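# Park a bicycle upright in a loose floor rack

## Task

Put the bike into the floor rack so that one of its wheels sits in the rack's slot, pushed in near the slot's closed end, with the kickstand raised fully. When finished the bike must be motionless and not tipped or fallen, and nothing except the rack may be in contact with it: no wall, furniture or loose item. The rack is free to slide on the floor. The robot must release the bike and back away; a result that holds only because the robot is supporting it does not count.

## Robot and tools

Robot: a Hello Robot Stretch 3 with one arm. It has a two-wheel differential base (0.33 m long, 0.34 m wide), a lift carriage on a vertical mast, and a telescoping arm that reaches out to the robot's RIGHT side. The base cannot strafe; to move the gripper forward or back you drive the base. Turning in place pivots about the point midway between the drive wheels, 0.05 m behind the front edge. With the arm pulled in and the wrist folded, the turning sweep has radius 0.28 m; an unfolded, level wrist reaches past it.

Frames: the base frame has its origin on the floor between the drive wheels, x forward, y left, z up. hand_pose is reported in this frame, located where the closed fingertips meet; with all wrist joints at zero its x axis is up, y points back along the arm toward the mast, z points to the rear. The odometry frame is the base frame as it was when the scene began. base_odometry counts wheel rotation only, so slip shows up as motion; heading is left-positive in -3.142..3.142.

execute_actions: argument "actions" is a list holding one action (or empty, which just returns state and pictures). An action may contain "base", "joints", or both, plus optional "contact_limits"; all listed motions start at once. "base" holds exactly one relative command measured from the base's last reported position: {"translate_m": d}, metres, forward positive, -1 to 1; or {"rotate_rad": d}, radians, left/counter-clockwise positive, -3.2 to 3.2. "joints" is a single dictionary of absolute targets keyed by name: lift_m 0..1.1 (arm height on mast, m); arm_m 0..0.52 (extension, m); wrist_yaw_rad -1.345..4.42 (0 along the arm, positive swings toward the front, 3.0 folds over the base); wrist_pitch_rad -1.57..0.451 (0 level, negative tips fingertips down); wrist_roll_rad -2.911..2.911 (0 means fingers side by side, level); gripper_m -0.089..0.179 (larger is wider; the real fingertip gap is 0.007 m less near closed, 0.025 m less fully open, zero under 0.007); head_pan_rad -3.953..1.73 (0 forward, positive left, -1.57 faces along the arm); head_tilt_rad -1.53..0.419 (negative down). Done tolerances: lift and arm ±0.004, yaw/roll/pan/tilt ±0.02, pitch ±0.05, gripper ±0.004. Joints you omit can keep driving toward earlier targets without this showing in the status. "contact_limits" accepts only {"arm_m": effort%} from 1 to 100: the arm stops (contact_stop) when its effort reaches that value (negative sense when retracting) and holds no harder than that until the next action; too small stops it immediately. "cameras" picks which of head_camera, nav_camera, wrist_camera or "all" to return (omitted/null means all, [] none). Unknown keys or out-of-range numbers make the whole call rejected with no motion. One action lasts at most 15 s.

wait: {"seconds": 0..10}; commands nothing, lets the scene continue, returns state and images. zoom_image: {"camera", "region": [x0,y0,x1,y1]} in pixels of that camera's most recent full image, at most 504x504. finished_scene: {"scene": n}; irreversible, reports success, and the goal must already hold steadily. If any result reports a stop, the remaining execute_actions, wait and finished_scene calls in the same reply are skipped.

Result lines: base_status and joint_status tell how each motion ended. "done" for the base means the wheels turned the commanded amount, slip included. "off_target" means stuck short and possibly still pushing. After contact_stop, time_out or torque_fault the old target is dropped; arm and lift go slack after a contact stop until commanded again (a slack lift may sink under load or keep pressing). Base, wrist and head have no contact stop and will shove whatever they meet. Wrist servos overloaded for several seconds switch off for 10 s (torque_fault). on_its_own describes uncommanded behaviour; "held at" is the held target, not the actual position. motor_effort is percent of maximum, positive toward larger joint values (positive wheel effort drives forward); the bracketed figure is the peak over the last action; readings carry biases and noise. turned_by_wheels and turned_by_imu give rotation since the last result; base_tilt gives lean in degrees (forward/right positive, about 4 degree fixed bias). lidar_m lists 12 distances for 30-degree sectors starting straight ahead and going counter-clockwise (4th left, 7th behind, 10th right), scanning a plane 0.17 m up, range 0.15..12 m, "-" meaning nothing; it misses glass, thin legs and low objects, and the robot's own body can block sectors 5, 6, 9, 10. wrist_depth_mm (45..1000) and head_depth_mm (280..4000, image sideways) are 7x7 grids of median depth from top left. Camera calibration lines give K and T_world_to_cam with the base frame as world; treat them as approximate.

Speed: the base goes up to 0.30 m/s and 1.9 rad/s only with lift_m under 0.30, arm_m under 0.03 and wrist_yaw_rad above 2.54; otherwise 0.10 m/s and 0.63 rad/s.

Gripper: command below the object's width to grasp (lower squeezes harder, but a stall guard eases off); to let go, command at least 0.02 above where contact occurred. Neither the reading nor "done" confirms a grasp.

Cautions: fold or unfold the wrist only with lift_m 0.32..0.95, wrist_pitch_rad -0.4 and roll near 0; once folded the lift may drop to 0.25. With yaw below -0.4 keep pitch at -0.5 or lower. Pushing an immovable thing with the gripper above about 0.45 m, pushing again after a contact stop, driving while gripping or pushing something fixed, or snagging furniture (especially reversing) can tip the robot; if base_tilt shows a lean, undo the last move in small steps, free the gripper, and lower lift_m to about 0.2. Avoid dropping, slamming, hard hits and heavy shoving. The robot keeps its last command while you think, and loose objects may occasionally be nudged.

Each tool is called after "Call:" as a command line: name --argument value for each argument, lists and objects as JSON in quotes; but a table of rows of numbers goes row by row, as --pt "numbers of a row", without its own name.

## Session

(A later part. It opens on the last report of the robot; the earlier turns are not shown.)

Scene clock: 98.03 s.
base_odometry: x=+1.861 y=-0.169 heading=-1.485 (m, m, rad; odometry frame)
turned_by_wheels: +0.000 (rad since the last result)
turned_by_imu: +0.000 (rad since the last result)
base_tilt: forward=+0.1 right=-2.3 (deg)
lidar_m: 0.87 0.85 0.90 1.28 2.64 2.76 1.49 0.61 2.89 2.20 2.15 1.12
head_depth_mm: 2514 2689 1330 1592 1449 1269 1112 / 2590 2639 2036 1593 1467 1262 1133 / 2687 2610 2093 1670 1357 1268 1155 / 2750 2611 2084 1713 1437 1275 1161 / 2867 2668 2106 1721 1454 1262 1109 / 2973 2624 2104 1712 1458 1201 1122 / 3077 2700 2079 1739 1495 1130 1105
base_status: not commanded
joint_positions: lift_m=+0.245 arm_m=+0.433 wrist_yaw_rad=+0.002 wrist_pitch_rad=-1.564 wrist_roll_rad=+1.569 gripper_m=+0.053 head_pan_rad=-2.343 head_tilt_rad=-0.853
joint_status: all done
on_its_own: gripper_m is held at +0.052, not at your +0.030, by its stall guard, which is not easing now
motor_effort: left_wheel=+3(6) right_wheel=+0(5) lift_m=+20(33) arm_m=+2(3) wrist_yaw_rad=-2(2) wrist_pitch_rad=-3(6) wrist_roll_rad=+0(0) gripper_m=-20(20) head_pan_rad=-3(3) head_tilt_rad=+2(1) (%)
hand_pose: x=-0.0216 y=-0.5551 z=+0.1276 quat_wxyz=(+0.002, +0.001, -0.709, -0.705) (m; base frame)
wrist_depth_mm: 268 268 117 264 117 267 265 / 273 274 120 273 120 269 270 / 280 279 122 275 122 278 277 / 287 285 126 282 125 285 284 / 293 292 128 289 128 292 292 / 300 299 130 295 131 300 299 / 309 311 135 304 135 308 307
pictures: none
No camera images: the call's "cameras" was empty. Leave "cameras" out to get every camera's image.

Call:
execute_actions --actions '[{"joints": {"gripper_m": 0.14}}]' --cameras '[]'

Call:
execute_actions --actions '[{"joints": {"lift_m": 0.36, "head_pan_rad": -1.57, "head_tilt_rad": -1.1}}]' --cameras '["head_camera", "wrist_camera"]'

Scene clock: 100.57 s.
base_odometry: x=+1.861 y=-0.169 heading=-1.485 (m, m, rad; odometry frame)
turned_by_wheels: +0.000 (rad since the last result)
turned_by_imu: +0.000 (rad since the last result)
base_tilt: forward=+0.1 right=-2.3 (deg)
lidar_m: 0.87 0.85 0.90 1.29 2.65 2.76 1.49 0.61 2.90 2.19 2.14 1.13
head_depth_mm: 2477 2635 1335 1597 1456 1266 1113 / 2594 2650 2011 1579 1461 1272 1138 / 2671 2658 2070 1663 1357 1271 1165 / 2768 2671 2082 1715 1429 1262 1159 / 2900 2652 2098 1718 1459 1260 1103 / 2958 2669 2108 1729 1455 1208 1120 / 3103 2648 2076 1733 1511 1125 1108
base_status: not commanded
joint_positions: lift_m=+0.245 arm_m=+0.433 wrist_yaw_rad=+0.002 wrist_pitch_rad=-1.564 wrist_roll_rad=+1.569 gripper_m=+0.140 head_pan_rad=-2.343 head_tilt_rad=-0.853
joint_status: all done
motor_effort: left_wheel=+3(3) right_wheel=-1(1) lift_m=+22(22) arm_m=+2(2) wrist_yaw_rad=-1(2) wrist_pitch_rad=-3(4) wrist_roll_rad=+0(0) gripper_m=+0(80) head_pan_rad=-4(3) head_tilt_rad=+2(2) (%)
hand_pose: x=-0.0216 y=-0.5551 z=+0.1275 quat_wxyz=(+0.002, +0.001, -0.709, -0.705) (m; base frame)
wrist_depth_mm: 267 269 116 266 116 265 265 / 274 273 119 270 119 271 270 / 277 277 122 276 122 275 277 / 288 285 125 280 125 283 286 / 292 291 127 291 127 290 290 / 298 - 131 296 131 - 297 / 307 309 134 303 135 303 306
pictures: none
No camera images: the call's "cameras" was empty. Leave "cameras" out to get every camera's image.

Scene clock: 102.43 s.
base_odometry: x=+1.861 y=-0.169 heading=-1.485 (m, m, rad; odometry frame)
turned_by_wheels: +0.000 (rad since the last result)
turned_by_imu: +0.000 (rad since the last result)
base_tilt: forward=+0.1 right=-2.3 (deg)
lidar_m: 0.87 0.85 0.90 1.28 2.65 2.76 1.50 0.61 2.89 2.19 2.15 1.12
head_depth_mm: 2102 1829 1614 1445 1306 1192 1123 / 2116 1823 1621 1443 1308 1209 - / 2115 1847 1637 1437 1307 1222 - / 2130 1851 1663 1326 1312 1227 - / 2132 1832 1612 1448 1313 1194 1093 / 2061 1851 1636 1453 1306 1201 1096 / 1998 1838 1626 1458 1304 1193 1105
base_status: not commanded
joint_positions: lift_m=+0.360 arm_m=+0.433 wrist_yaw_rad=+0.002 wrist_pitch_rad=-1.564 wrist_roll_rad=+1.569 gripper_m=+0.140 head_pan_rad=-1.577 head_tilt_rad=-1.086
joint_status: all done
motor_effort: left_wheel=+3(3) right_wheel=-1(1) lift_m=+30(31) arm_m=+2(2) wrist_yaw_rad=-1(2) wrist_pitch_rad=-3(3) wrist_roll_rad=+0(0) gripper_m=+0(0) head_pan_rad=+3(38) head_tilt_rad=-8(33) (%)
hand_pose: x=-0.0216 y=-0.5551 z=+0.2421 quat_wxyz=(+0.002, +0.001, -0.709, -0.705) (m; base frame)
wrist_depth_mm: 373 378 376 350 374 374 372 / 382 385 379 334 386 383 384 / 393 391 386 326 390 391 388 / 402 399 401 338 398 401 397 / 411 404 410 358 409 406 412 / 419 - 424 377 419 - 416 / 431 430 427 400 425 430 426
pictures: head_camera (sideways: a quarter turn clockwise sets it upright), wrist_camera
camera_calibration (this result's frames):
head_camera: T_world_to_cam=[[0.00426993, 0.885578, -0.464471, 0.629412], [0.99999, -0.00313964, 0.00320685, -0.00191171], [0.00138164, -0.46448, -0.885582, 1.11055], [0, 0, 0, 1]] pos_world=[-0.00231023, -0.0415696, 1.27583]
wrist_camera: T_world_to_cam=[[0.0566045, 0.998332, -0.0113794, 0.561793], [0.989831, -0.0546254, 0.131344, -0.00729824], [0.130503, -0.0186983, -0.991272, 0.397952], [0, 0, 0, 1]] pos_world=[-0.0765101, -0.553814, 0.40183]
Images, in order (width x height): head_camera 896x504, wrist_camera 644x364.

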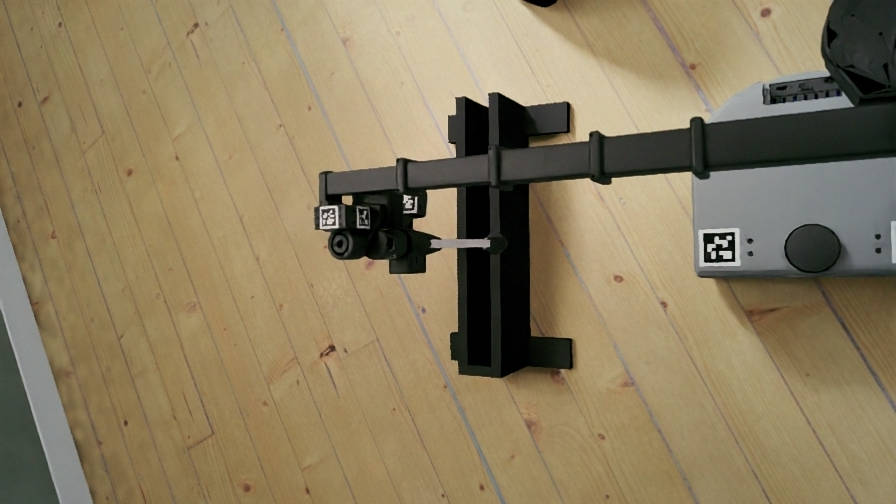

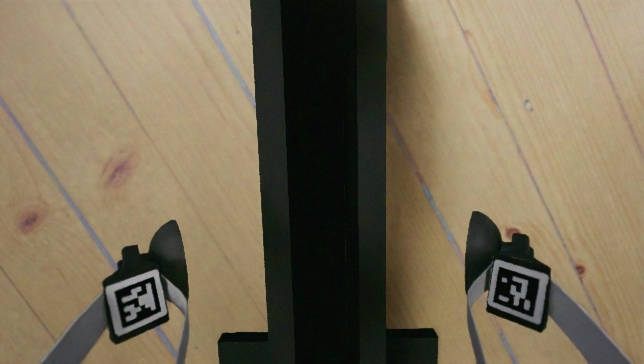

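Call:
execute_actions --actions '[{"base": {"translate_m": -0.90}, "joints": {"lift_m": 0.87, "arm_m": 0.185, "wrist_yaw_rad": 1.07, "wrist_pitch_rad": -1.11, "wrist_roll_rad": 0.49, "head_pan_rad": -1.3, "head_tilt_rad": -1.0}}]'

Scene clock: 113.17 s.
base_odometry: x=+1.784 y=+0.727 heading=-1.485 (m, m, rad; odometry frame)
turned_by_wheels: +0.000 (rad since the last result)
turned_by_imu: +0.002 (rad since the last result)
base_tilt: forward=+0.1 right=-2.3 (deg)
lidar_m: 1.69 1.66 1.74 2.26 2.23 2.33 2.16 0.52 0.38 0.32 0.49 0.53
head_depth_mm: 2485 2160 - 1523 1119 1178 1094 / 2467 2088 - 1466 1137 1197 1130 / 2381 2049 1712 1494 1043 1156 - / 2403 2049 1743 1470 1287 1215 1115 / 2333 2051 1734 1521 1307 1213 1097 / 2329 2055 1747 1545 1334 1221 1106 / 2291 2074 1764 1536 1363 1220 1105
base_status: done
joint_positions: lift_m=+0.870 arm_m=+0.185 wrist_yaw_rad=+1.068 wrist_pitch_rad=-1.120 wrist_roll_rad=+0.494 gripper_m=+0.140 head_pan_rad=-1.307 head_tilt_rad=-1.001
joint_status: all done
motor_effort: left_wheel=+4(6) right_wheel=-3(9) lift_m=+30(33) arm_m=-2(3) wrist_yaw_rad=+2(4) wrist_pitch_rad=+4(5) wrist_roll_rad=-3(3) gripper_m=+0(1) head_pan_rad=+3(24) head_tilt_rad=+0(13) (%)
hand_pose: x=+0.0572 y=-0.3737 z=+0.7674 quat_wxyz=(+0.606, +0.604, -0.487, -0.172) (m; base frame)
wrist_depth_mm: - - - - - 979 909 / - - - - 965 924 866 / - - - 975 955 876 858 / - - - 622 902 871 821 / - - - 438 607 838 790 / - - 963 895 416 - 755 / - 960 927 879 828 399 730
pictures: head_camera (sideways: a quarter turn clockwise sets it upright), nav_camera (sideways: a quarter turn counterclockwise sets it upright), wrist_camera
camera_calibration (this result's frames):
head_camera: T_world_to_cam=[[-0.221181, 0.813414, -0.537993, 0.726559], [0.964467, 0.264186, 0.00291991, -0.0013218], [0.144505, -0.518231, -0.842944, 1.05426], [0, 0, 0, 1]] pos_world=[0.0096291, -0.0442923, 1.27957]
nav_camera: T_world_to_cam=[[0.210656, -0.80491, 0.554747, -0.679396], [-0.965135, -0.261438, -0.0128386, 0.0731214], [0.155366, -0.532701, -0.83192, 1.04157], [0, 0, 0, 1]] pos_world=[0.0518666, 0.0271104, 1.24434]
wrist_camera: T_world_to_cam=[[-0.82327, -0.517494, -0.233294, 0.0363613], [-0.464045, 0.850251, -0.248467, 0.568473], [0.326939, -0.0962963, -0.940127, 0.832193], [0, 0, 0, 1]] pos_world=[0.0216561, -0.38439, 0.932096]
Images, in order (width x height): head_camera 896x504, nav_camera 672x504, wrist_camera 644x364.

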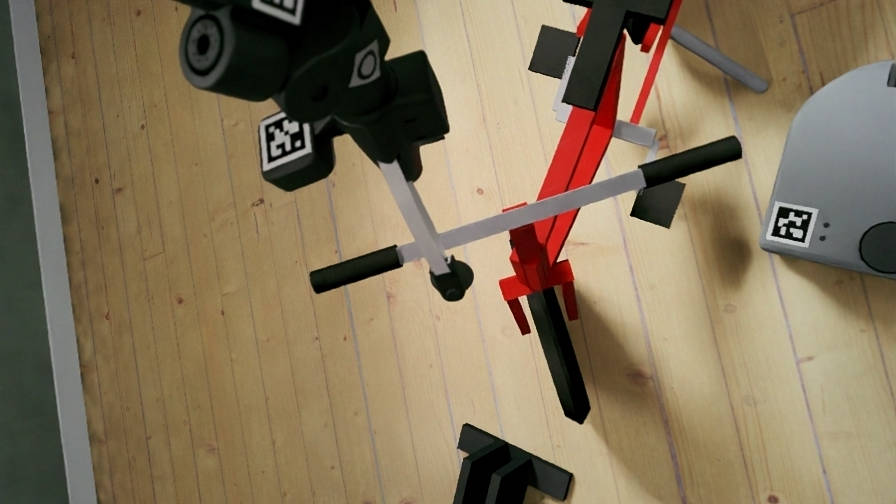

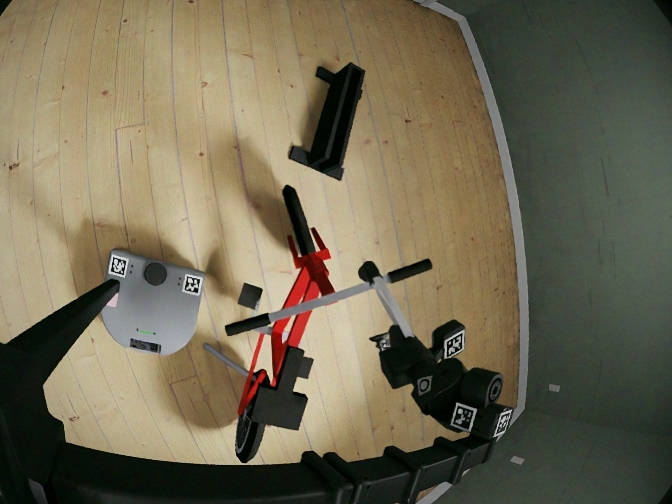

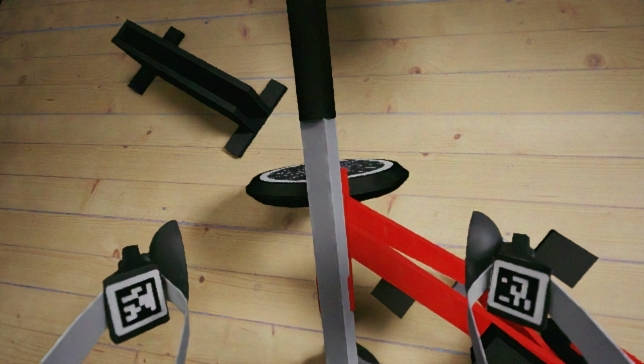

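Call:
zoom_image --camera "wrist_camera" --region '[220, 130, 450, 364]'

Call:
zoom_image --camera "head_camera" --region '[420, 180, 660, 504]'

Region (220, 130, 450, 364) of wrist_camera's 644x364 image, scaled by 2.154; it fills the left 495 columns of this view, and the rest is white.

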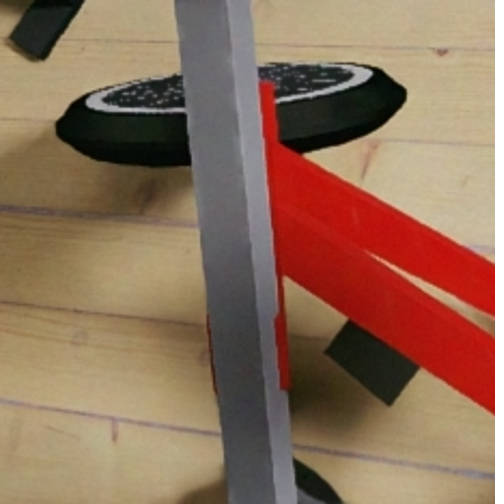

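Region (420, 180, 660, 504) of head_camera's 896x504 image, scaled by 1.556, with more detail than that image has; it fills the left 373 columns of this view, and the rest is white.

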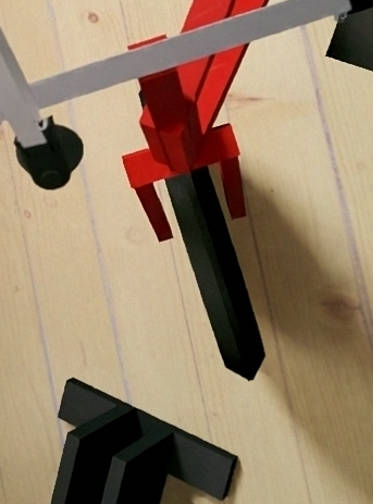

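Call:
execute_actions --actions '[{"base": {"translate_m": 0.006}, "joints": {"lift_m": 0.80, "arm_m": 0.153, "wrist_yaw_rad": 1.02, "wrist_roll_rad": 0.42, "gripper_m": 0.12}}]' --cameras '["head_camera", "wrist_camera"]'

Scene clock: 115.83 s.
base_odometry: x=+1.784 y=+0.721 heading=-1.484 (m, m, rad; odometry frame)
turned_by_wheels: +0.000 (rad since the last result)
turned_by_imu: +0.000 (rad since the last result)
base_tilt: forward=+0.1 right=-2.3 (deg)
lidar_m: 1.69 1.65 1.74 2.26 2.24 2.33 2.16 0.53 0.37 0.32 0.48 0.53
head_depth_mm: 2498 2045 1810 1462 1131 1154 1099 / 2416 2051 1783 - 1112 1191 1127 / 2420 2046 1800 1515 1030 1160 - / 2384 2046 1746 1509 1289 1221 1116 / 2344 2082 1742 1534 1299 1219 1107 / 2313 2062 1772 1526 1335 1218 1098 / 2280 2087 1759 1544 1364 1212 1104
base_status: done
joint_positions: lift_m=+0.800 arm_m=+0.153 wrist_yaw_rad=+1.023 wrist_pitch_rad=-1.120 wrist_roll_rad=+0.425 gripper_m=+0.120 head_pan_rad=-1.307 head_tilt_rad=-1.001
joint_status: all done
motor_effort: left_wheel=+4(11) right_wheel=-3(6) lift_m=+23(24) arm_m=-2(5) wrist_yaw_rad=-3(4) wrist_pitch_rad=+4(4) wrist_roll_rad=-3(3) gripper_m=+0(76) head_pan_rad=+3(3) head_tilt_rad=+1(1) (%)
hand_pose: x=+0.0553 y=-0.3452 z=+0.6977 quat_wxyz=(+0.619, +0.600, -0.479, -0.164) (m; base frame)
wrist_depth_mm: - - - 174 953 929 869 / - - - 174 910 879 816 / - - - 830 882 832 798 / - - 924 500 841 802 772 / - 980 917 196 421 794 737 / 959 934 869 198 640 - 717 / 957 884 858 788 756 335 537
pictures: head_camera (sideways: a quarter turn clockwise sets it upright), wrist_camera
camera_calibration (this result's frames):
head_camera: T_world_to_cam=[[-0.221236, 0.813343, -0.538078, 0.72667], [0.964445, 0.264268, 0.00291955, -0.0013212], [0.144572, -0.518301, -0.84289, 1.05419], [0, 0, 0, 1]] pos_world=[0.00963347, -0.0442942, 1.27958]
wrist_camera: T_world_to_cam=[[-0.817044, -0.538109, -0.207071, 0.00748781], [-0.483146, 0.834966, -0.263444, 0.532238], [0.314658, -0.115199, -0.942189, 0.765704], [0, 0, 0, 1]] pos_world=[0.0223313, -0.352162, 0.863202]
Images, in order (width x height): head_camera 896x504, wrist_camera 644x364.

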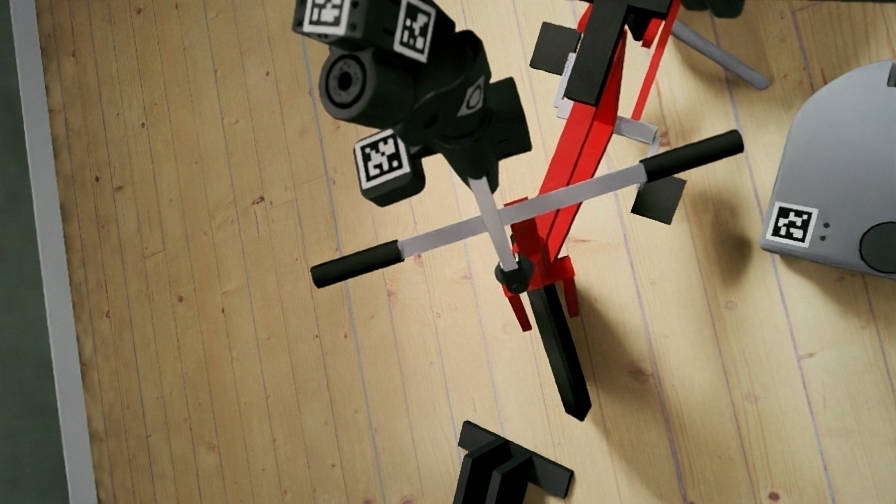

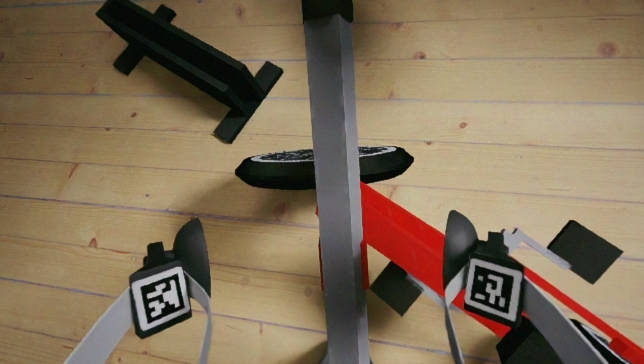

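Call:
zoom_image --camera "wrist_camera" --region '[270, 190, 420, 340]'

Call:
zoom_image --camera "head_camera" --region '[440, 150, 600, 310]'

Region (270, 190, 420, 340) of wrist_camera's 644x364 image, scaled by 3.360.

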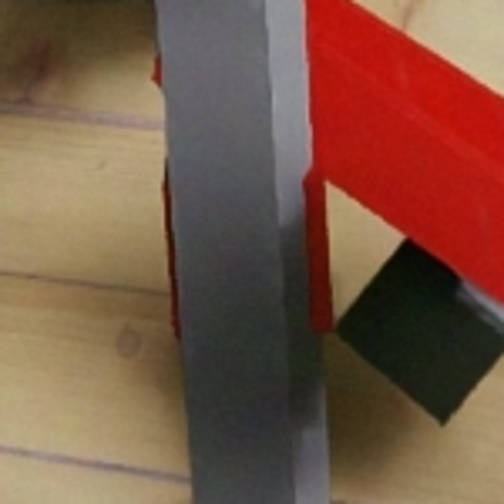

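Region (440, 150, 600, 310) of head_camera's 896x504 image, scaled by 3.150, with more detail than that image has.

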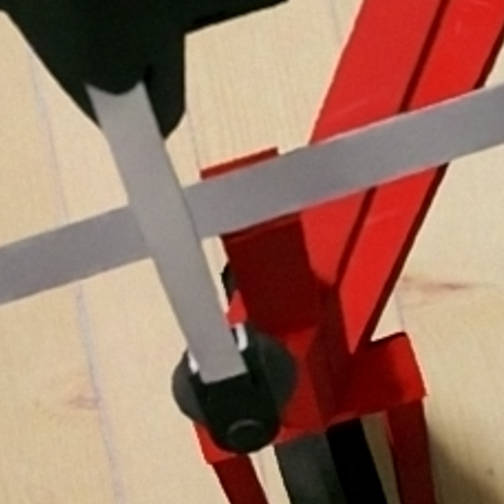

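Call:
execute_actions --actions '[{"joints": {"lift_m": 0.760, "gripper_m": 0.075}}]' --cameras '["head_camera", "wrist_camera"]'

Scene clock: 117.57 s.
base_odometry: x=+1.784 y=+0.721 heading=-1.484 (m, m, rad; odometry frame)
turned_by_wheels: +0.000 (rad since the last result)
turned_by_imu: +0.000 (rad since the last result)
base_tilt: forward=+0.1 right=-2.3 (deg)
lidar_m: 1.69 1.65 1.74 2.26 2.24 2.34 2.16 0.53 0.37 0.32 0.48 0.53
head_depth_mm: 2488 2060 1779 - 1124 1159 1098 / 2436 2026 1758 - 1087 1196 1132 / 2434 2055 1755 1498 992 1162 - / 2404 2058 1741 1494 1317 1214 1119 / 2334 2048 1759 1532 1289 1213 1098 / 2349 2065 1758 1529 1333 1213 1105 / 2282 2061 1740 1535 1358 1211 1107
base_status: not commanded
joint_positions: lift_m=+0.760 arm_m=+0.153 wrist_yaw_rad=+1.023 wrist_pitch_rad=-1.120 wrist_roll_rad=+0.425 gripper_m=+0.075 head_pan_rad=-1.307 head_tilt_rad=-1.001
joint_status: all done
motor_effort: left_wheel=+4(4) right_wheel=-3(3) lift_m=+24(24) arm_m=-2(2) wrist_yaw_rad=-3(3) wrist_pitch_rad=+4(4) wrist_roll_rad=-3(3) gripper_m=+0(78) head_pan_rad=+3(2) head_tilt_rad=+1(1) (%)
hand_pose: x=+0.0553 y=-0.3452 z=+0.6577 quat_wxyz=(+0.619, +0.600, -0.479, -0.164) (m; base frame)
wrist_depth_mm: - - - 135 941 863 837 / - - 949 139 890 821 802 / - - 947 143 846 814 761 / - 981 903 150 801 764 734 / 985 909 872 150 391 756 522 / 933 896 - 154 610 531 692 / 891 841 820 167 712 711 501
pictures: head_camera (sideways: a quarter turn clockwise sets it upright), wrist_camera
camera_calibration (this result's frames):
head_camera: T_world_to_cam=[[-0.221236, 0.813343, -0.538078, 0.726671], [0.964445, 0.264268, 0.00291955, -0.0013212], [0.144571, -0.518301, -0.84289, 1.05419], [0, 0, 0, 1]] pos_world=[0.00963346, -0.0442942, 1.27958]
wrist_camera: T_world_to_cam=[[-0.817039, -0.538112, -0.207081, -0.00078642], [-0.48314, 0.834962, -0.263465, 0.521716], [0.314678, -0.115212, -0.94218, 0.728001], [0, 0, 0, 1]] pos_world=[0.0223329, -0.352162, 0.823199]
Images, in order (width x height): head_camera 896x504, wrist_camera 644x364.

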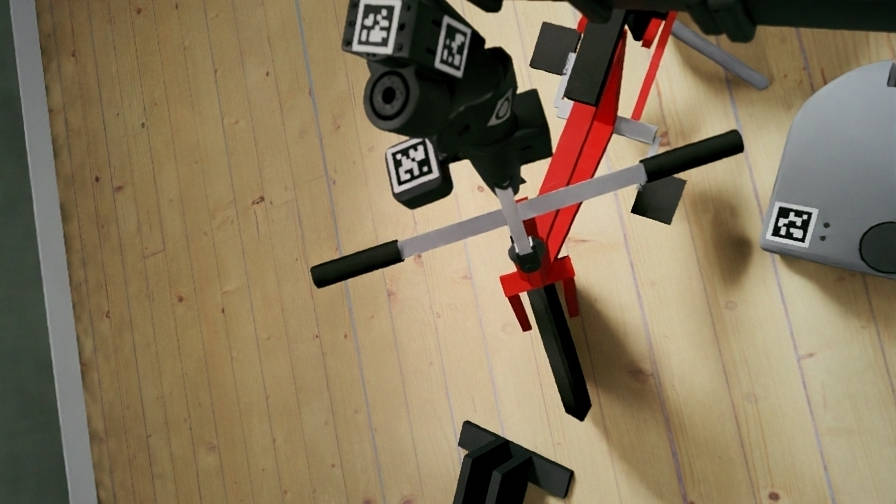

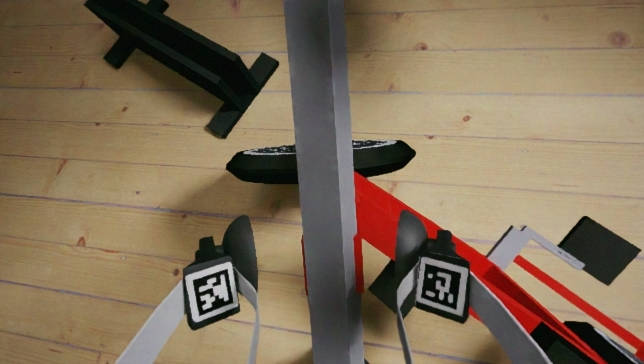

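Call:
execute_actions --actions '[]'

Scene clock: 118.10 s.
base_odometry: x=+1.784 y=+0.721 heading=-1.484 (m, m, rad; odometry frame)
turned_by_wheels: +0.000 (rad since the last result)
turned_by_imu: +0.000 (rad since the last result)
base_tilt: forward=+0.1 right=-2.3 (deg)
lidar_m: 1.68 1.65 1.75 2.26 2.23 2.34 2.16 0.53 0.37 0.32 0.48 0.53
head_depth_mm: 2455 2060 1793 - 1134 1156 1103 / 2434 2044 1741 - 1091 1201 1128 / 2412 2054 1751 1486 996 1167 - / 2376 2055 1758 1496 1310 1208 1115 / 2353 2050 1747 1527 1291 1219 1109 / 2336 2068 1765 1523 1332 1221 1103 / 2290 2050 1771 1532 1357 1222 1103
base_status: not commanded
joint_positions: lift_m=+0.760 arm_m=+0.153 wrist_yaw_rad=+1.023 wrist_pitch_rad=-1.120 wrist_roll_rad=+0.425 gripper_m=+0.075 head_pan_rad=-1.307 head_tilt_rad=-1.001
joint_status: all done
motor_effort: left_wheel=+4(4) right_wheel=-3(3) lift_m=+23(24) arm_m=-2(2) wrist_yaw_rad=-3(3) wrist_pitch_rad=+4(4) wrist_roll_rad=-3(3) gripper_m=+0(78) head_pan_rad=+3(2) head_tilt_rad=+0(1) (%)
hand_pose: x=+0.0553 y=-0.3452 z=+0.6577 quat_wxyz=(+0.619, +0.600, -0.479, -0.164) (m; base frame)
wrist_depth_mm: - - - 135 928 861 819 / - - 966 138 873 850 786 / - - 937 143 841 808 761 / - 968 900 150 804 772 741 / 981 914 851 149 398 744 529 / 933 882 - 155 618 537 674 / 905 869 795 166 724 699 496
pictures: head_camera (sideways: a quarter turn clockwise sets it upright), nav_camera (sideways: a quarter turn counterclockwise sets it upright), wrist_camera
camera_calibration (this result's frames):
head_camera: T_world_to_cam=[[-0.221236, 0.813343, -0.538078, 0.72667], [0.964445, 0.264268, 0.00291955, -0.0013212], [0.144571, -0.518301, -0.84289, 1.05419], [0, 0, 0, 1]] pos_world=[0.00963346, -0.0442942, 1.27958]
nav_camera: T_world_to_cam=[[0.21071, -0.804838, 0.554831, -0.679505], [-0.965112, -0.261521, -0.0128385, 0.0731212], [0.155433, -0.532769, -0.831864, 1.0415], [0, 0, 0, 1]] pos_world=[0.0518658, 0.0271087, 1.24433]
wrist_camera: T_world_to_cam=[[-0.817039, -0.538112, -0.207081, -0.000786379], [-0.48314, 0.834962, -0.263465, 0.521716], [0.314679, -0.115212, -0.94218, 0.728001], [0, 0, 0, 1]] pos_world=[0.0223329, -0.352162, 0.823199]
Images, in order (width x height): head_camera 896x504, nav_camera 672x504, wrist_camera 644x364.

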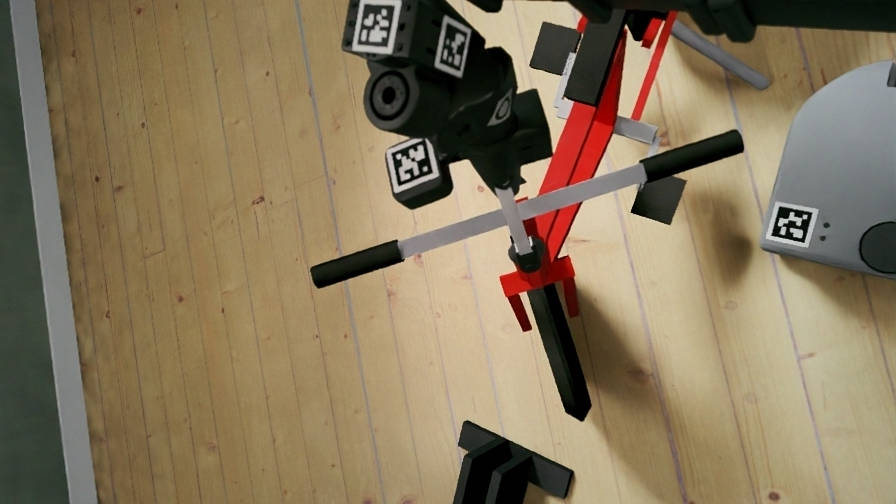

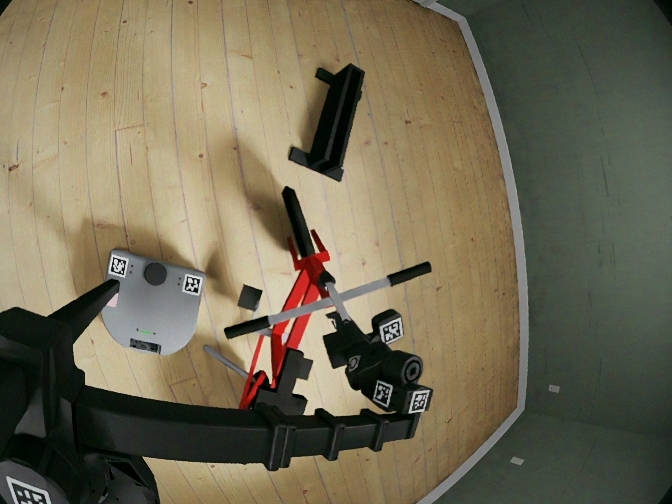

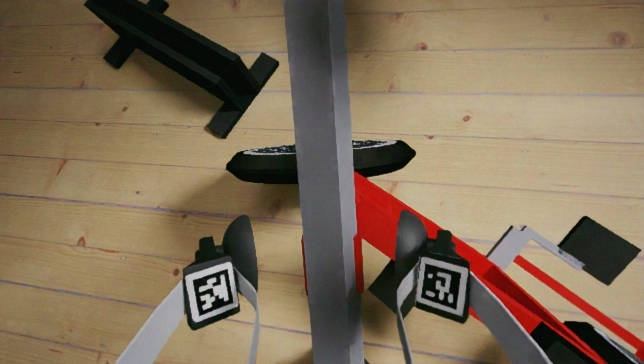

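Call:
execute_actions --actions '[{"joints": {"gripper_m": -0.04}}]' --cameras '["wrist_camera", "head_camera"]'

Scene clock: 119.93 s.
base_odometry: x=+1.784 y=+0.721 heading=-1.484 (m, m, rad; odometry frame)
turned_by_wheels: +0.000 (rad since the last result)
turned_by_imu: +0.000 (rad since the last result)
base_tilt: forward=+0.1 right=-2.3 (deg)
lidar_m: 1.69 1.65 1.74 2.26 2.24 2.34 2.16 0.53 0.37 0.32 0.48 0.53
head_depth_mm: 2487 2057 1769 - 1131 1163 1092 / 2430 2035 1740 - 1090 1193 1127 / 2407 2048 1763 1504 995 1164 - / 2372 2051 1748 1497 1287 1215 1118 / 2379 2055 1741 1510 1293 1216 1103 / 2326 2078 1754 1518 1331 1222 1105 / 2277 2077 1745 1521 1360 1214 1104
base_status: not commanded
joint_positions: lift_m=+0.760 arm_m=+0.153 wrist_yaw_rad=+1.020 wrist_pitch_rad=-1.120 wrist_roll_rad=+0.418 gripper_m=-0.039 head_pan_rad=-1.307 head_tilt_rad=-1.001
joint_status: all done
motor_effort: left_wheel=+3(4) right_wheel=-2(3) lift_m=+28(28) arm_m=-2(2) wrist_yaw_rad=+0(2) wrist_pitch_rad=+4(4) wrist_roll_rad=+0(3) gripper_m=-28(100) head_pan_rad=+3(3) head_tilt_rad=+1(2) (%)
hand_pose: x=+0.0551 y=-0.3455 z=+0.6575 quat_wxyz=(+0.621, +0.599, -0.478, -0.163) (m; base frame)
wrist_depth_mm: - - - 134 944 865 833 / - - 934 137 879 859 801 / - - 952 142 849 820 744 / - 983 884 150 817 757 738 / 953 936 882 147 484 751 699 / 912 890 846 152 - 525 680 / 886 844 799 157 728 296 494
pictures: head_camera (sideways: a quarter turn clockwise sets it upright), wrist_camera
camera_calibration (this result's frames):
head_camera: T_world_to_cam=[[-0.221236, 0.813343, -0.538078, 0.72667], [0.964445, 0.264268, 0.00291955, -0.0013212], [0.144571, -0.5183, -0.84289, 1.05419], [0, 0, 0, 1]] pos_world=[0.00963346, -0.0442942, 1.27958]
wrist_camera: T_world_to_cam=[[-0.81581, -0.540917, -0.204605, -0.00372855], [-0.485891, 0.83296, -0.264741, 0.522082], [0.313631, -0.116562, -0.942363, 0.727533], [0, 0, 0, 1]] pos_world=[0.0224563, -0.352087, 0.823054]
Images, in order (width x height): head_camera 896x504, wrist_camera 644x364.

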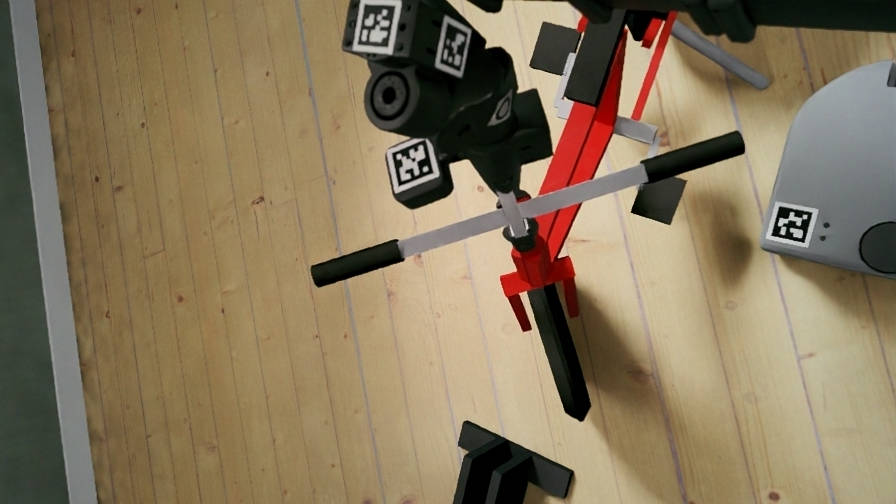

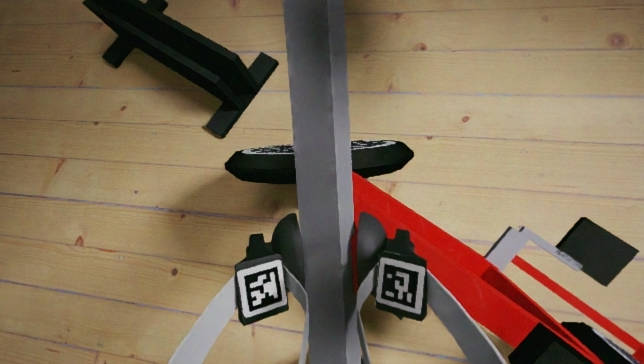

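Call:
execute_actions --actions '[{"joints": {"arm_m": 0.205, "lift_m": 0.769, "wrist_yaw_rad": 1.13, "wrist_pitch_rad": -1.125, "wrist_roll_rad": 0.72, "gripper_m": -0.05}}]' --cameras '["wrist_camera", "head_camera"]'

Scene clock: 122.37 s.
base_odometry: x=+1.784 y=+0.721 heading=-1.485 (m, m, rad; odometry frame)
turned_by_wheels: +0.000 (rad since the last result)
turned_by_imu: +0.000 (rad since the last result)
base_tilt: forward=+0.1 right=-2.4 (deg)
lidar_m: 1.69 1.65 1.74 2.26 2.24 2.34 2.16 0.57 0.39 0.31 0.50 0.56
head_depth_mm: 2469 2045 - 1490 917 1162 1104 / 2441 2075 1838 - 1096 1205 1128 / 2414 2044 1789 1559 1033 1174 - / 2386 2084 1729 1499 1300 1217 1112 / 2357 2048 1743 1540 1304 1216 1102 / 2297 2075 1753 1529 1333 1216 1104 / 2296 2065 1776 1535 1355 1222 1107
base_status: not commanded
joint_positions: lift_m=+0.769 arm_m=+0.204 wrist_yaw_rad=+1.153 wrist_pitch_rad=-1.167 wrist_roll_rad=+0.700 gripper_m=-0.044 head_pan_rad=-1.307 head_tilt_rad=-1.001
joint_status: wrist_yaw_rad off_target (ended at +1.153, target +1.130); gripper_m off_target (ended at -0.044, target -0.050); the others done
on_its_own: gripper_m is held at -0.043, not at your -0.050, by its stall guard, which is still easing; wrist_yaw_rad is at rest, and its effort (-20) is outside its rest range (-12 to +12)
motor_effort: left_wheel=+2(5) right_wheel=+6(11) lift_m=+19(39) arm_m=+8(4) wrist_yaw_rad=-20(19) wrist_pitch_rad=+20(27) wrist_roll_rad=+10(11) gripper_m=-10(89) head_pan_rad=+3(3) head_tilt_rad=+0(0) (%)
hand_pose: x=+0.0501 y=-0.3811 z=+0.6629 quat_wxyz=(+0.568, +0.607, -0.507, -0.227) (m; base frame)
wrist_depth_mm: - - - 910 865 787 740 / - - 953 863 841 776 715 / - - 939 146 811 765 701 / - - 923 145 785 777 683 / - 970 892 147 302 530 667 / - 960 908 153 746 301 494 / - 925 847 159 761 700 235
pictures: head_camera (sideways: a quarter turn clockwise sets it upright), wrist_camera
camera_calibration (this result's frames):
head_camera: T_world_to_cam=[[-0.221232, 0.813328, -0.538102, 0.726701], [0.964445, 0.264268, 0.00291945, -0.00132107], [0.144578, -0.518324, -0.842875, 1.05417], [0, 0, 0, 1]] pos_world=[0.00963362, -0.0442948, 1.27958]
wrist_camera: T_world_to_cam=[[-0.871737, -0.405799, -0.274593, 0.074676], [-0.374428, 0.913196, -0.160861, 0.506898], [0.316035, -0.0374133, -0.94801, 0.763825], [0, 0, 0, 1]] pos_world=[0.013499, -0.404017, 0.826159]
Images, in order (width x height): head_camera 896x504, wrist_camera 644x364.

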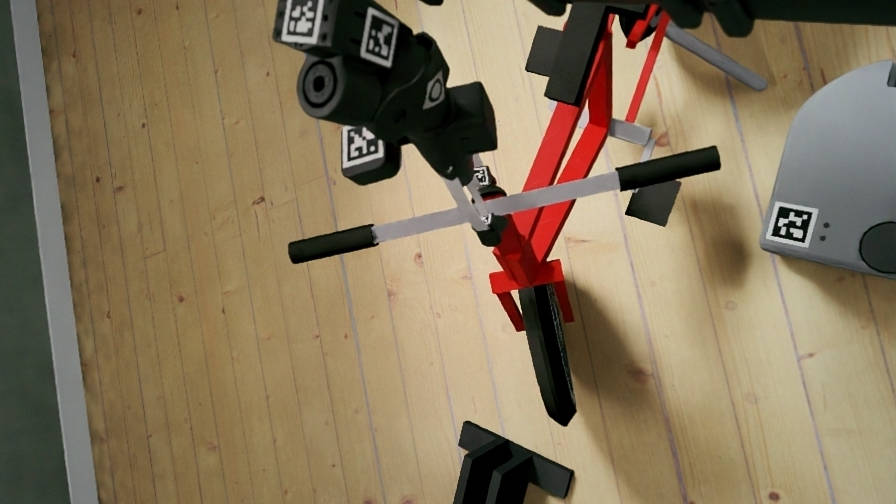

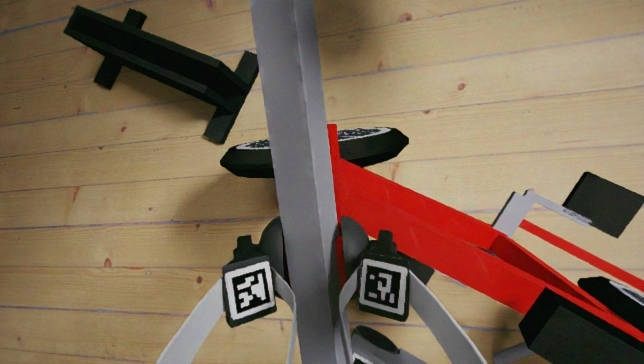

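Call:
execute_actions --actions '[{"joints": {"arm_m": 0.30, "lift_m": 0.782, "wrist_yaw_rad": 1.33, "wrist_pitch_rad": -1.15, "wrist_roll_rad": 1.12, "gripper_m": -0.06}}]' --cameras '["wrist_camera", "head_camera"]'

Scene clock: 125.67 s.
base_odometry: x=+1.784 y=+0.721 heading=-1.485 (m, m, rad; odometry frame)
turned_by_wheels: +0.000 (rad since the last result)
turned_by_imu: +0.001 (rad since the last result)
base_tilt: forward=+0.2 right=-2.4 (deg)
lidar_m: 1.69 1.65 1.74 2.27 2.24 2.33 2.16 0.60 0.45 0.55 0.55 0.62
head_depth_mm: 2493 2151 1685 1513 880 1189 1097 / 2461 2106 - 1523 1112 1202 1133 / 2434 2038 1749 1459 1082 1216 - / 2377 2049 1718 1003 1306 1212 1113 / 2357 2052 1749 1545 1310 1216 1100 / 2301 2101 1764 1524 1304 1210 1104 / 2279 2062 1756 1540 1366 1212 1104
base_status: not commanded
joint_positions: lift_m=+0.782 arm_m=+0.300 wrist_yaw_rad=+1.352 wrist_pitch_rad=-1.146 wrist_roll_rad=+1.094 gripper_m=-0.052 head_pan_rad=-1.307 head_tilt_rad=-1.001
joint_status: wrist_yaw_rad off_target (ended at +1.352, target +1.330); wrist_roll_rad off_target (ended at +1.094, target +1.120); gripper_m off_target (ended at -0.052, target -0.060); the others done
on_its_own: gripper_m is held at -0.053, not at your -0.060, by its stall guard, which is still easing; wrist_yaw_rad is at rest, and its effort (-19) is outside its rest range (-12 to +12)
motor_effort: left_wheel=+4(6) right_wheel=+0(7) lift_m=+22(34) arm_m=+5(7) wrist_yaw_rad=-19(23) wrist_pitch_rad=-2(33) wrist_roll_rad=+13(22) gripper_m=-33(100) head_pan_rad=+2(4) head_tilt_rad=+1(1) (%)
hand_pose: x=+0.0600 y=-0.4628 z=+0.6774 quat_wxyz=(+0.485, +0.610, -0.557, -0.287) (m; base frame)
wrist_depth_mm: - - - 866 837 739 672 / - - - 881 801 742 680 / - - 978 151 788 735 689 / - - - 149 574 718 502 / - - - 150 301 466 631 / - - - 154 597 709 238 / - - 966 161 807 712 233
pictures: head_camera (sideways: a quarter turn clockwise sets it upright), wrist_camera
camera_calibration (this result's frames):
head_camera: T_world_to_cam=[[-0.221229, 0.813318, -0.538119, 0.726724], [0.964445, 0.264268, 0.00291938, -0.00132098], [0.144582, -0.51834, -0.842864, 1.05416], [0, 0, 0, 1]] pos_world=[0.00963375, -0.0442952, 1.27958]
wrist_camera: T_world_to_cam=[[-0.899555, -0.213969, -0.380812, 0.216557], [-0.212843, 0.976021, -0.0456234, 0.528852], [0.381442, 0.0400124, -0.923526, 0.786737], [0, 0, 0, 1]] pos_world=[0.00727271, -0.501313, 0.833168]
Images, in order (width x height): head_camera 896x504, wrist_camera 644x364.

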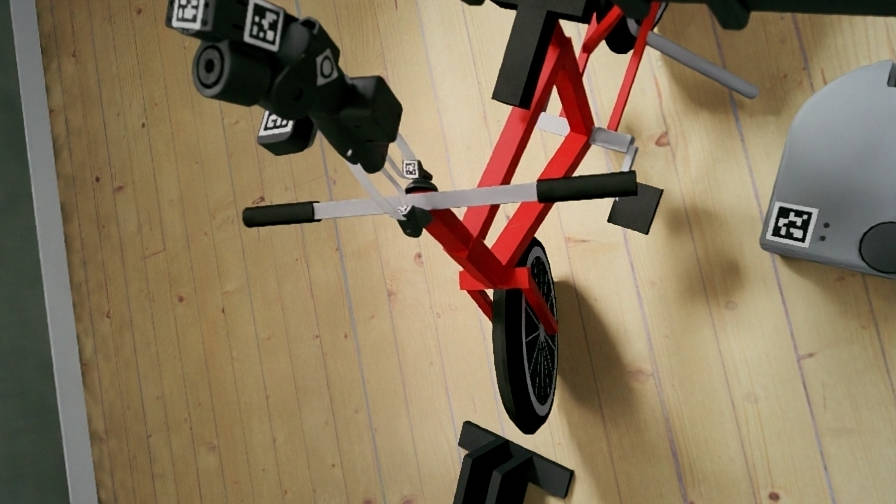

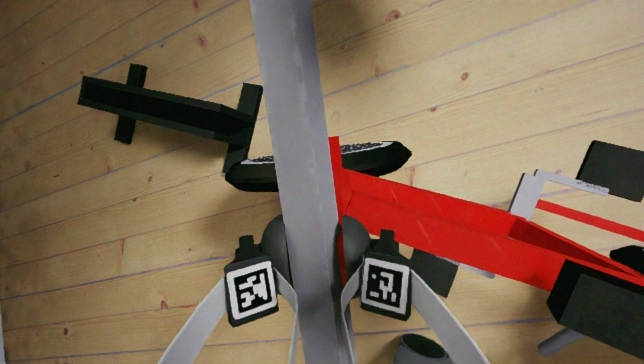

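Call:
execute_actions --actions '[{"joints": {"arm_m": 0.372, "lift_m": 0.788, "wrist_yaw_rad": 1.50, "wrist_pitch_rad": -1.16, "wrist_roll_rad": 1.55, "gripper_m": -0.065}}]' --cameras '["wrist_camera", "head_camera"]'

Scene clock: 127.57 s.
base_odometry: x=+1.784 y=+0.721 heading=-1.484 (m, m, rad; odometry frame)
turned_by_wheels: +0.000 (rad since the last result)
turned_by_imu: +0.000 (rad since the last result)
base_tilt: forward=+0.1 right=-2.3 (deg)
lidar_m: 1.68 1.65 1.74 2.27 2.24 2.34 2.16 0.62 0.45 0.54 0.54 2.19
head_depth_mm: 2485 - 1741 1524 1081 1197 1095 / 2432 2088 1670 1531 1285 1216 1126 / 2414 2033 1731 899 1282 1214 - / 2394 2062 1742 1001 1299 1213 1120 / 2384 2061 1754 1533 1315 1222 1096 / 2305 2056 1750 1524 1345 1220 1109 / 2284 2060 1757 1522 1370 1225 1104
base_status: not commanded
joint_positions: lift_m=+0.788 arm_m=+0.372 wrist_yaw_rad=+1.514 wrist_pitch_rad=-1.151 wrist_roll_rad=+1.529 gripper_m=-0.056 head_pan_rad=-1.307 head_tilt_rad=-1.001
joint_status: wrist_roll_rad off_target (ended at +1.529, target +1.550); gripper_m off_target (ended at -0.056, target -0.065); the others done
on_its_own: gripper_m is held at -0.058, not at your -0.065, by its stall guard, which is still easing
motor_effort: left_wheel=+4(7) right_wheel=-3(8) lift_m=+26(31) arm_m=+3(6) wrist_yaw_rad=-12(19) wrist_pitch_rad=-5(6) wrist_roll_rad=+10(24) gripper_m=-32(89) head_pan_rad=+2(3) head_tilt_rad=+0(1) (%)
hand_pose: x=+0.0607 y=-0.5215 z=+0.6828 quat_wxyz=(+0.387, +0.584, -0.602, -0.384) (m; base frame)
wrist_depth_mm: - - 943 148 763 672 632 / - - 977 147 780 702 621 / - - - 146 772 721 505 / - - - 155 451 487 439 / - - - 153 592 584 227 / - - - 156 794 748 683 / - - - 164 894 - 688
pictures: head_camera (sideways: a quarter turn clockwise sets it upright), wrist_camera
camera_calibration (this result's frames):
head_camera: T_world_to_cam=[[-0.221228, 0.813316, -0.538122, 0.726728], [0.964445, 0.264268, 0.00291937, -0.00132096], [0.144583, -0.518343, -0.842862, 1.05416], [0, 0, 0, 1]] pos_world=[0.00963376, -0.0442953, 1.27958]
wrist_camera: T_world_to_cam=[[-0.90842, 0.0708398, -0.412014, 0.37709], [0.0197134, 0.991701, 0.127044, 0.462701], [0.417595, 0.107287, -0.902277, 0.812164], [0, 0, 0, 1]] pos_world=[-0.00572106, -0.572709, 0.82938]
Images, in order (width x height): head_camera 896x504, wrist_camera 644x364.

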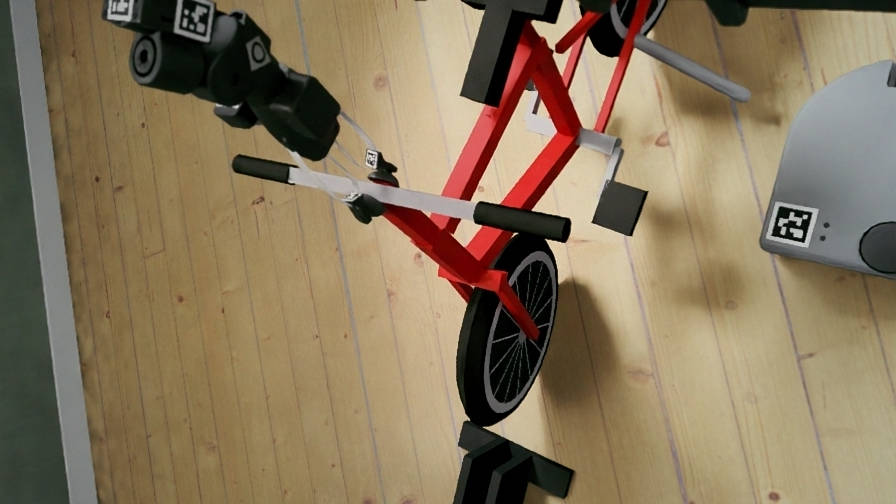

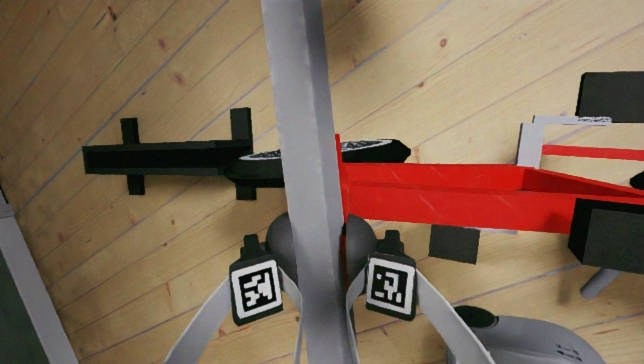

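Call:
zoom_image --camera "head_camera" --region '[400, 220, 620, 504]'

Call:
zoom_image --camera "wrist_camera" --region '[60, 80, 440, 230]'

Region (400, 220, 620, 504) of head_camera's 896x504 image, scaled by 1.775, with more detail than that image has; it fills the left 390 columns of this view, and the rest is white.

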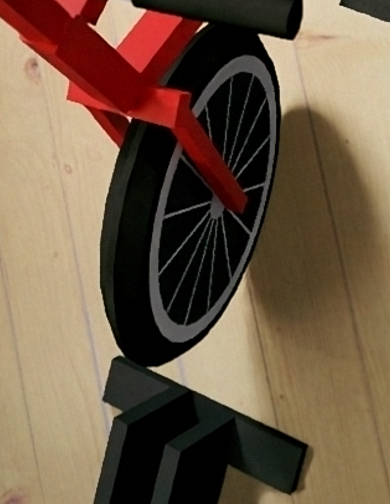

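Region (60, 80, 440, 230) of wrist_camera's 644x364 image, scaled by 1.326; it fills the top 199 rows of this view, and the rest is white.

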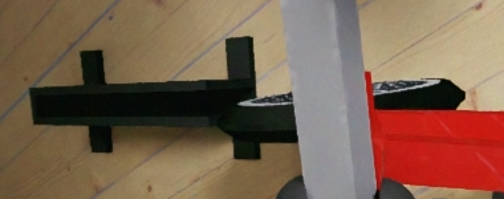

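Call:
execute_actions --actions '[{"base": {"translate_m": 0.08}, "joints": {"arm_m": 0.402, "lift_m": 0.789, "wrist_yaw_rad": 1.51, "wrist_roll_rad": 1.56, "gripper_m": -0.06, "head_pan_rad": -1.0, "head_tilt_rad": -1.0}}]' --cameras '["wrist_camera", "head_camera"]'

Scene clock: 131.00 s.
base_odometry: x=+1.791 y=+0.642 heading=-1.484 (m, m, rad; odometry frame)
turned_by_wheels: +0.000 (rad since the last result)
turned_by_imu: +0.000 (rad since the last result)
base_tilt: forward=+0.1 right=-2.3 (deg)
lidar_m: 1.61 1.58 1.66 2.30 2.27 2.37 2.24 0.64 0.45 0.54 0.55 2.10
head_depth_mm: 2305 2059 1737 1469 1129 1193 1098 / 2299 2060 1745 902 1082 1194 1127 / 2336 2050 1748 1536 1291 1219 - / 2386 2039 1754 1221 1337 1216 1123 / 2357 2050 1764 1428 1354 1218 1101 / 2345 2066 1777 1461 1351 1213 1104 / 2363 2071 1740 1491 1356 1221 1103
base_status: done
joint_positions: lift_m=+0.789 arm_m=+0.402 wrist_yaw_rad=+1.518 wrist_pitch_rad=-1.151 wrist_roll_rad=+1.539 gripper_m=-0.052 head_pan_rad=-1.007 head_tilt_rad=-1.001
joint_status: wrist_roll_rad off_target (ended at +1.539, target +1.560); gripper_m off_target (ended at -0.052, target -0.060); the others done
on_its_own: gripper_m is held at -0.053, not at your -0.060, by its stall guard, which is still easing
motor_effort: left_wheel=+5(11) right_wheel=-4(12) lift_m=+26(27) arm_m=+2(5) wrist_yaw_rad=-7(8) wrist_pitch_rad=-5(6) wrist_roll_rad=+11(12) gripper_m=-31(80) head_pan_rad=+4(24) head_tilt_rad=+1(1) (%)
hand_pose: x=+0.0607 y=-0.5512 z=+0.6838 quat_wxyz=(+0.385, +0.583, -0.603, -0.386) (m; base frame)
wrist_depth_mm: - - 967 151 779 695 628 / - - 971 148 775 707 633 / - - - 151 804 703 518 / - - - 155 475 510 509 / - - - 152 304 293 227 / - - - 156 810 751 681 / - - - 161 891 754 689
pictures: head_camera (sideways: a quarter turn clockwise sets it upright), wrist_camera
camera_calibration (this result's frames):
head_camera: T_world_to_cam=[[-0.451575, 0.711685, -0.538131, 0.728144], [0.843364, 0.537335, 0.00291933, -0.000582316], [0.291234, -0.452522, -0.842856, 1.05325], [0, 0, 0, 1]] pos_world=[0.0225592, -0.0412756, 1.27958]
wrist_camera: T_world_to_cam=[[-0.908215, 0.0760015, -0.411544, 0.382047], [0.0237145, 0.991138, 0.130703, 0.489005], [0.417831, 0.108947, -0.901969, 0.816991], [0, 0, 0, 1]] pos_world=[-0.00597985, -0.602716, 0.830215]
Images, in order (width x height): head_camera 896x504, wrist_camera 644x364.

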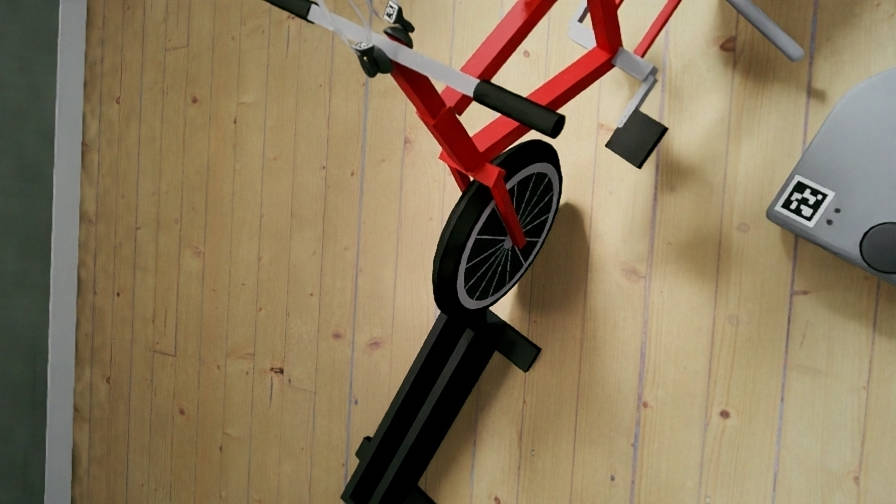

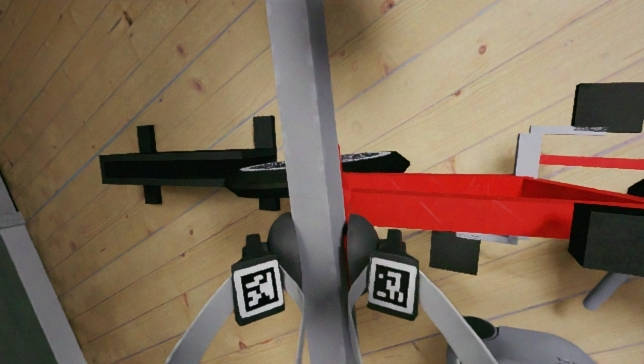

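Call:
zoom_image --camera "wrist_camera" --region '[80, 100, 430, 230]'

Call:
zoom_image --camera "head_camera" --region '[400, 130, 600, 390]'

Region (80, 100, 430, 230) of wrist_camera's 644x364 image, scaled by 1.440; it fills the top 187 rows of this view, and the rest is white.

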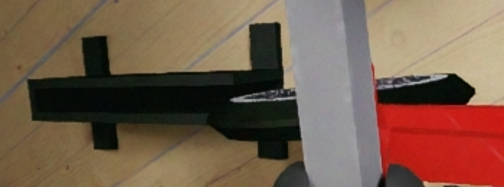

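Region (400, 130, 600, 390) of head_camera's 896x504 image, scaled by 1.938, with more detail than that image has; it fills the left 388 columns of this view, and the rest is white.

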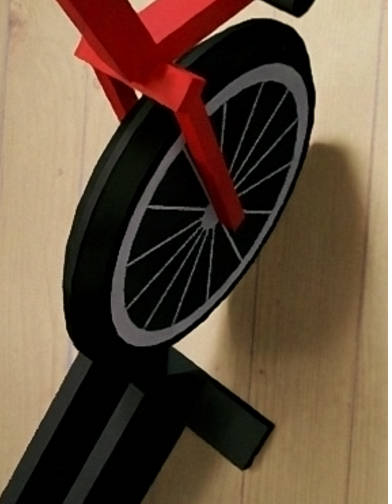

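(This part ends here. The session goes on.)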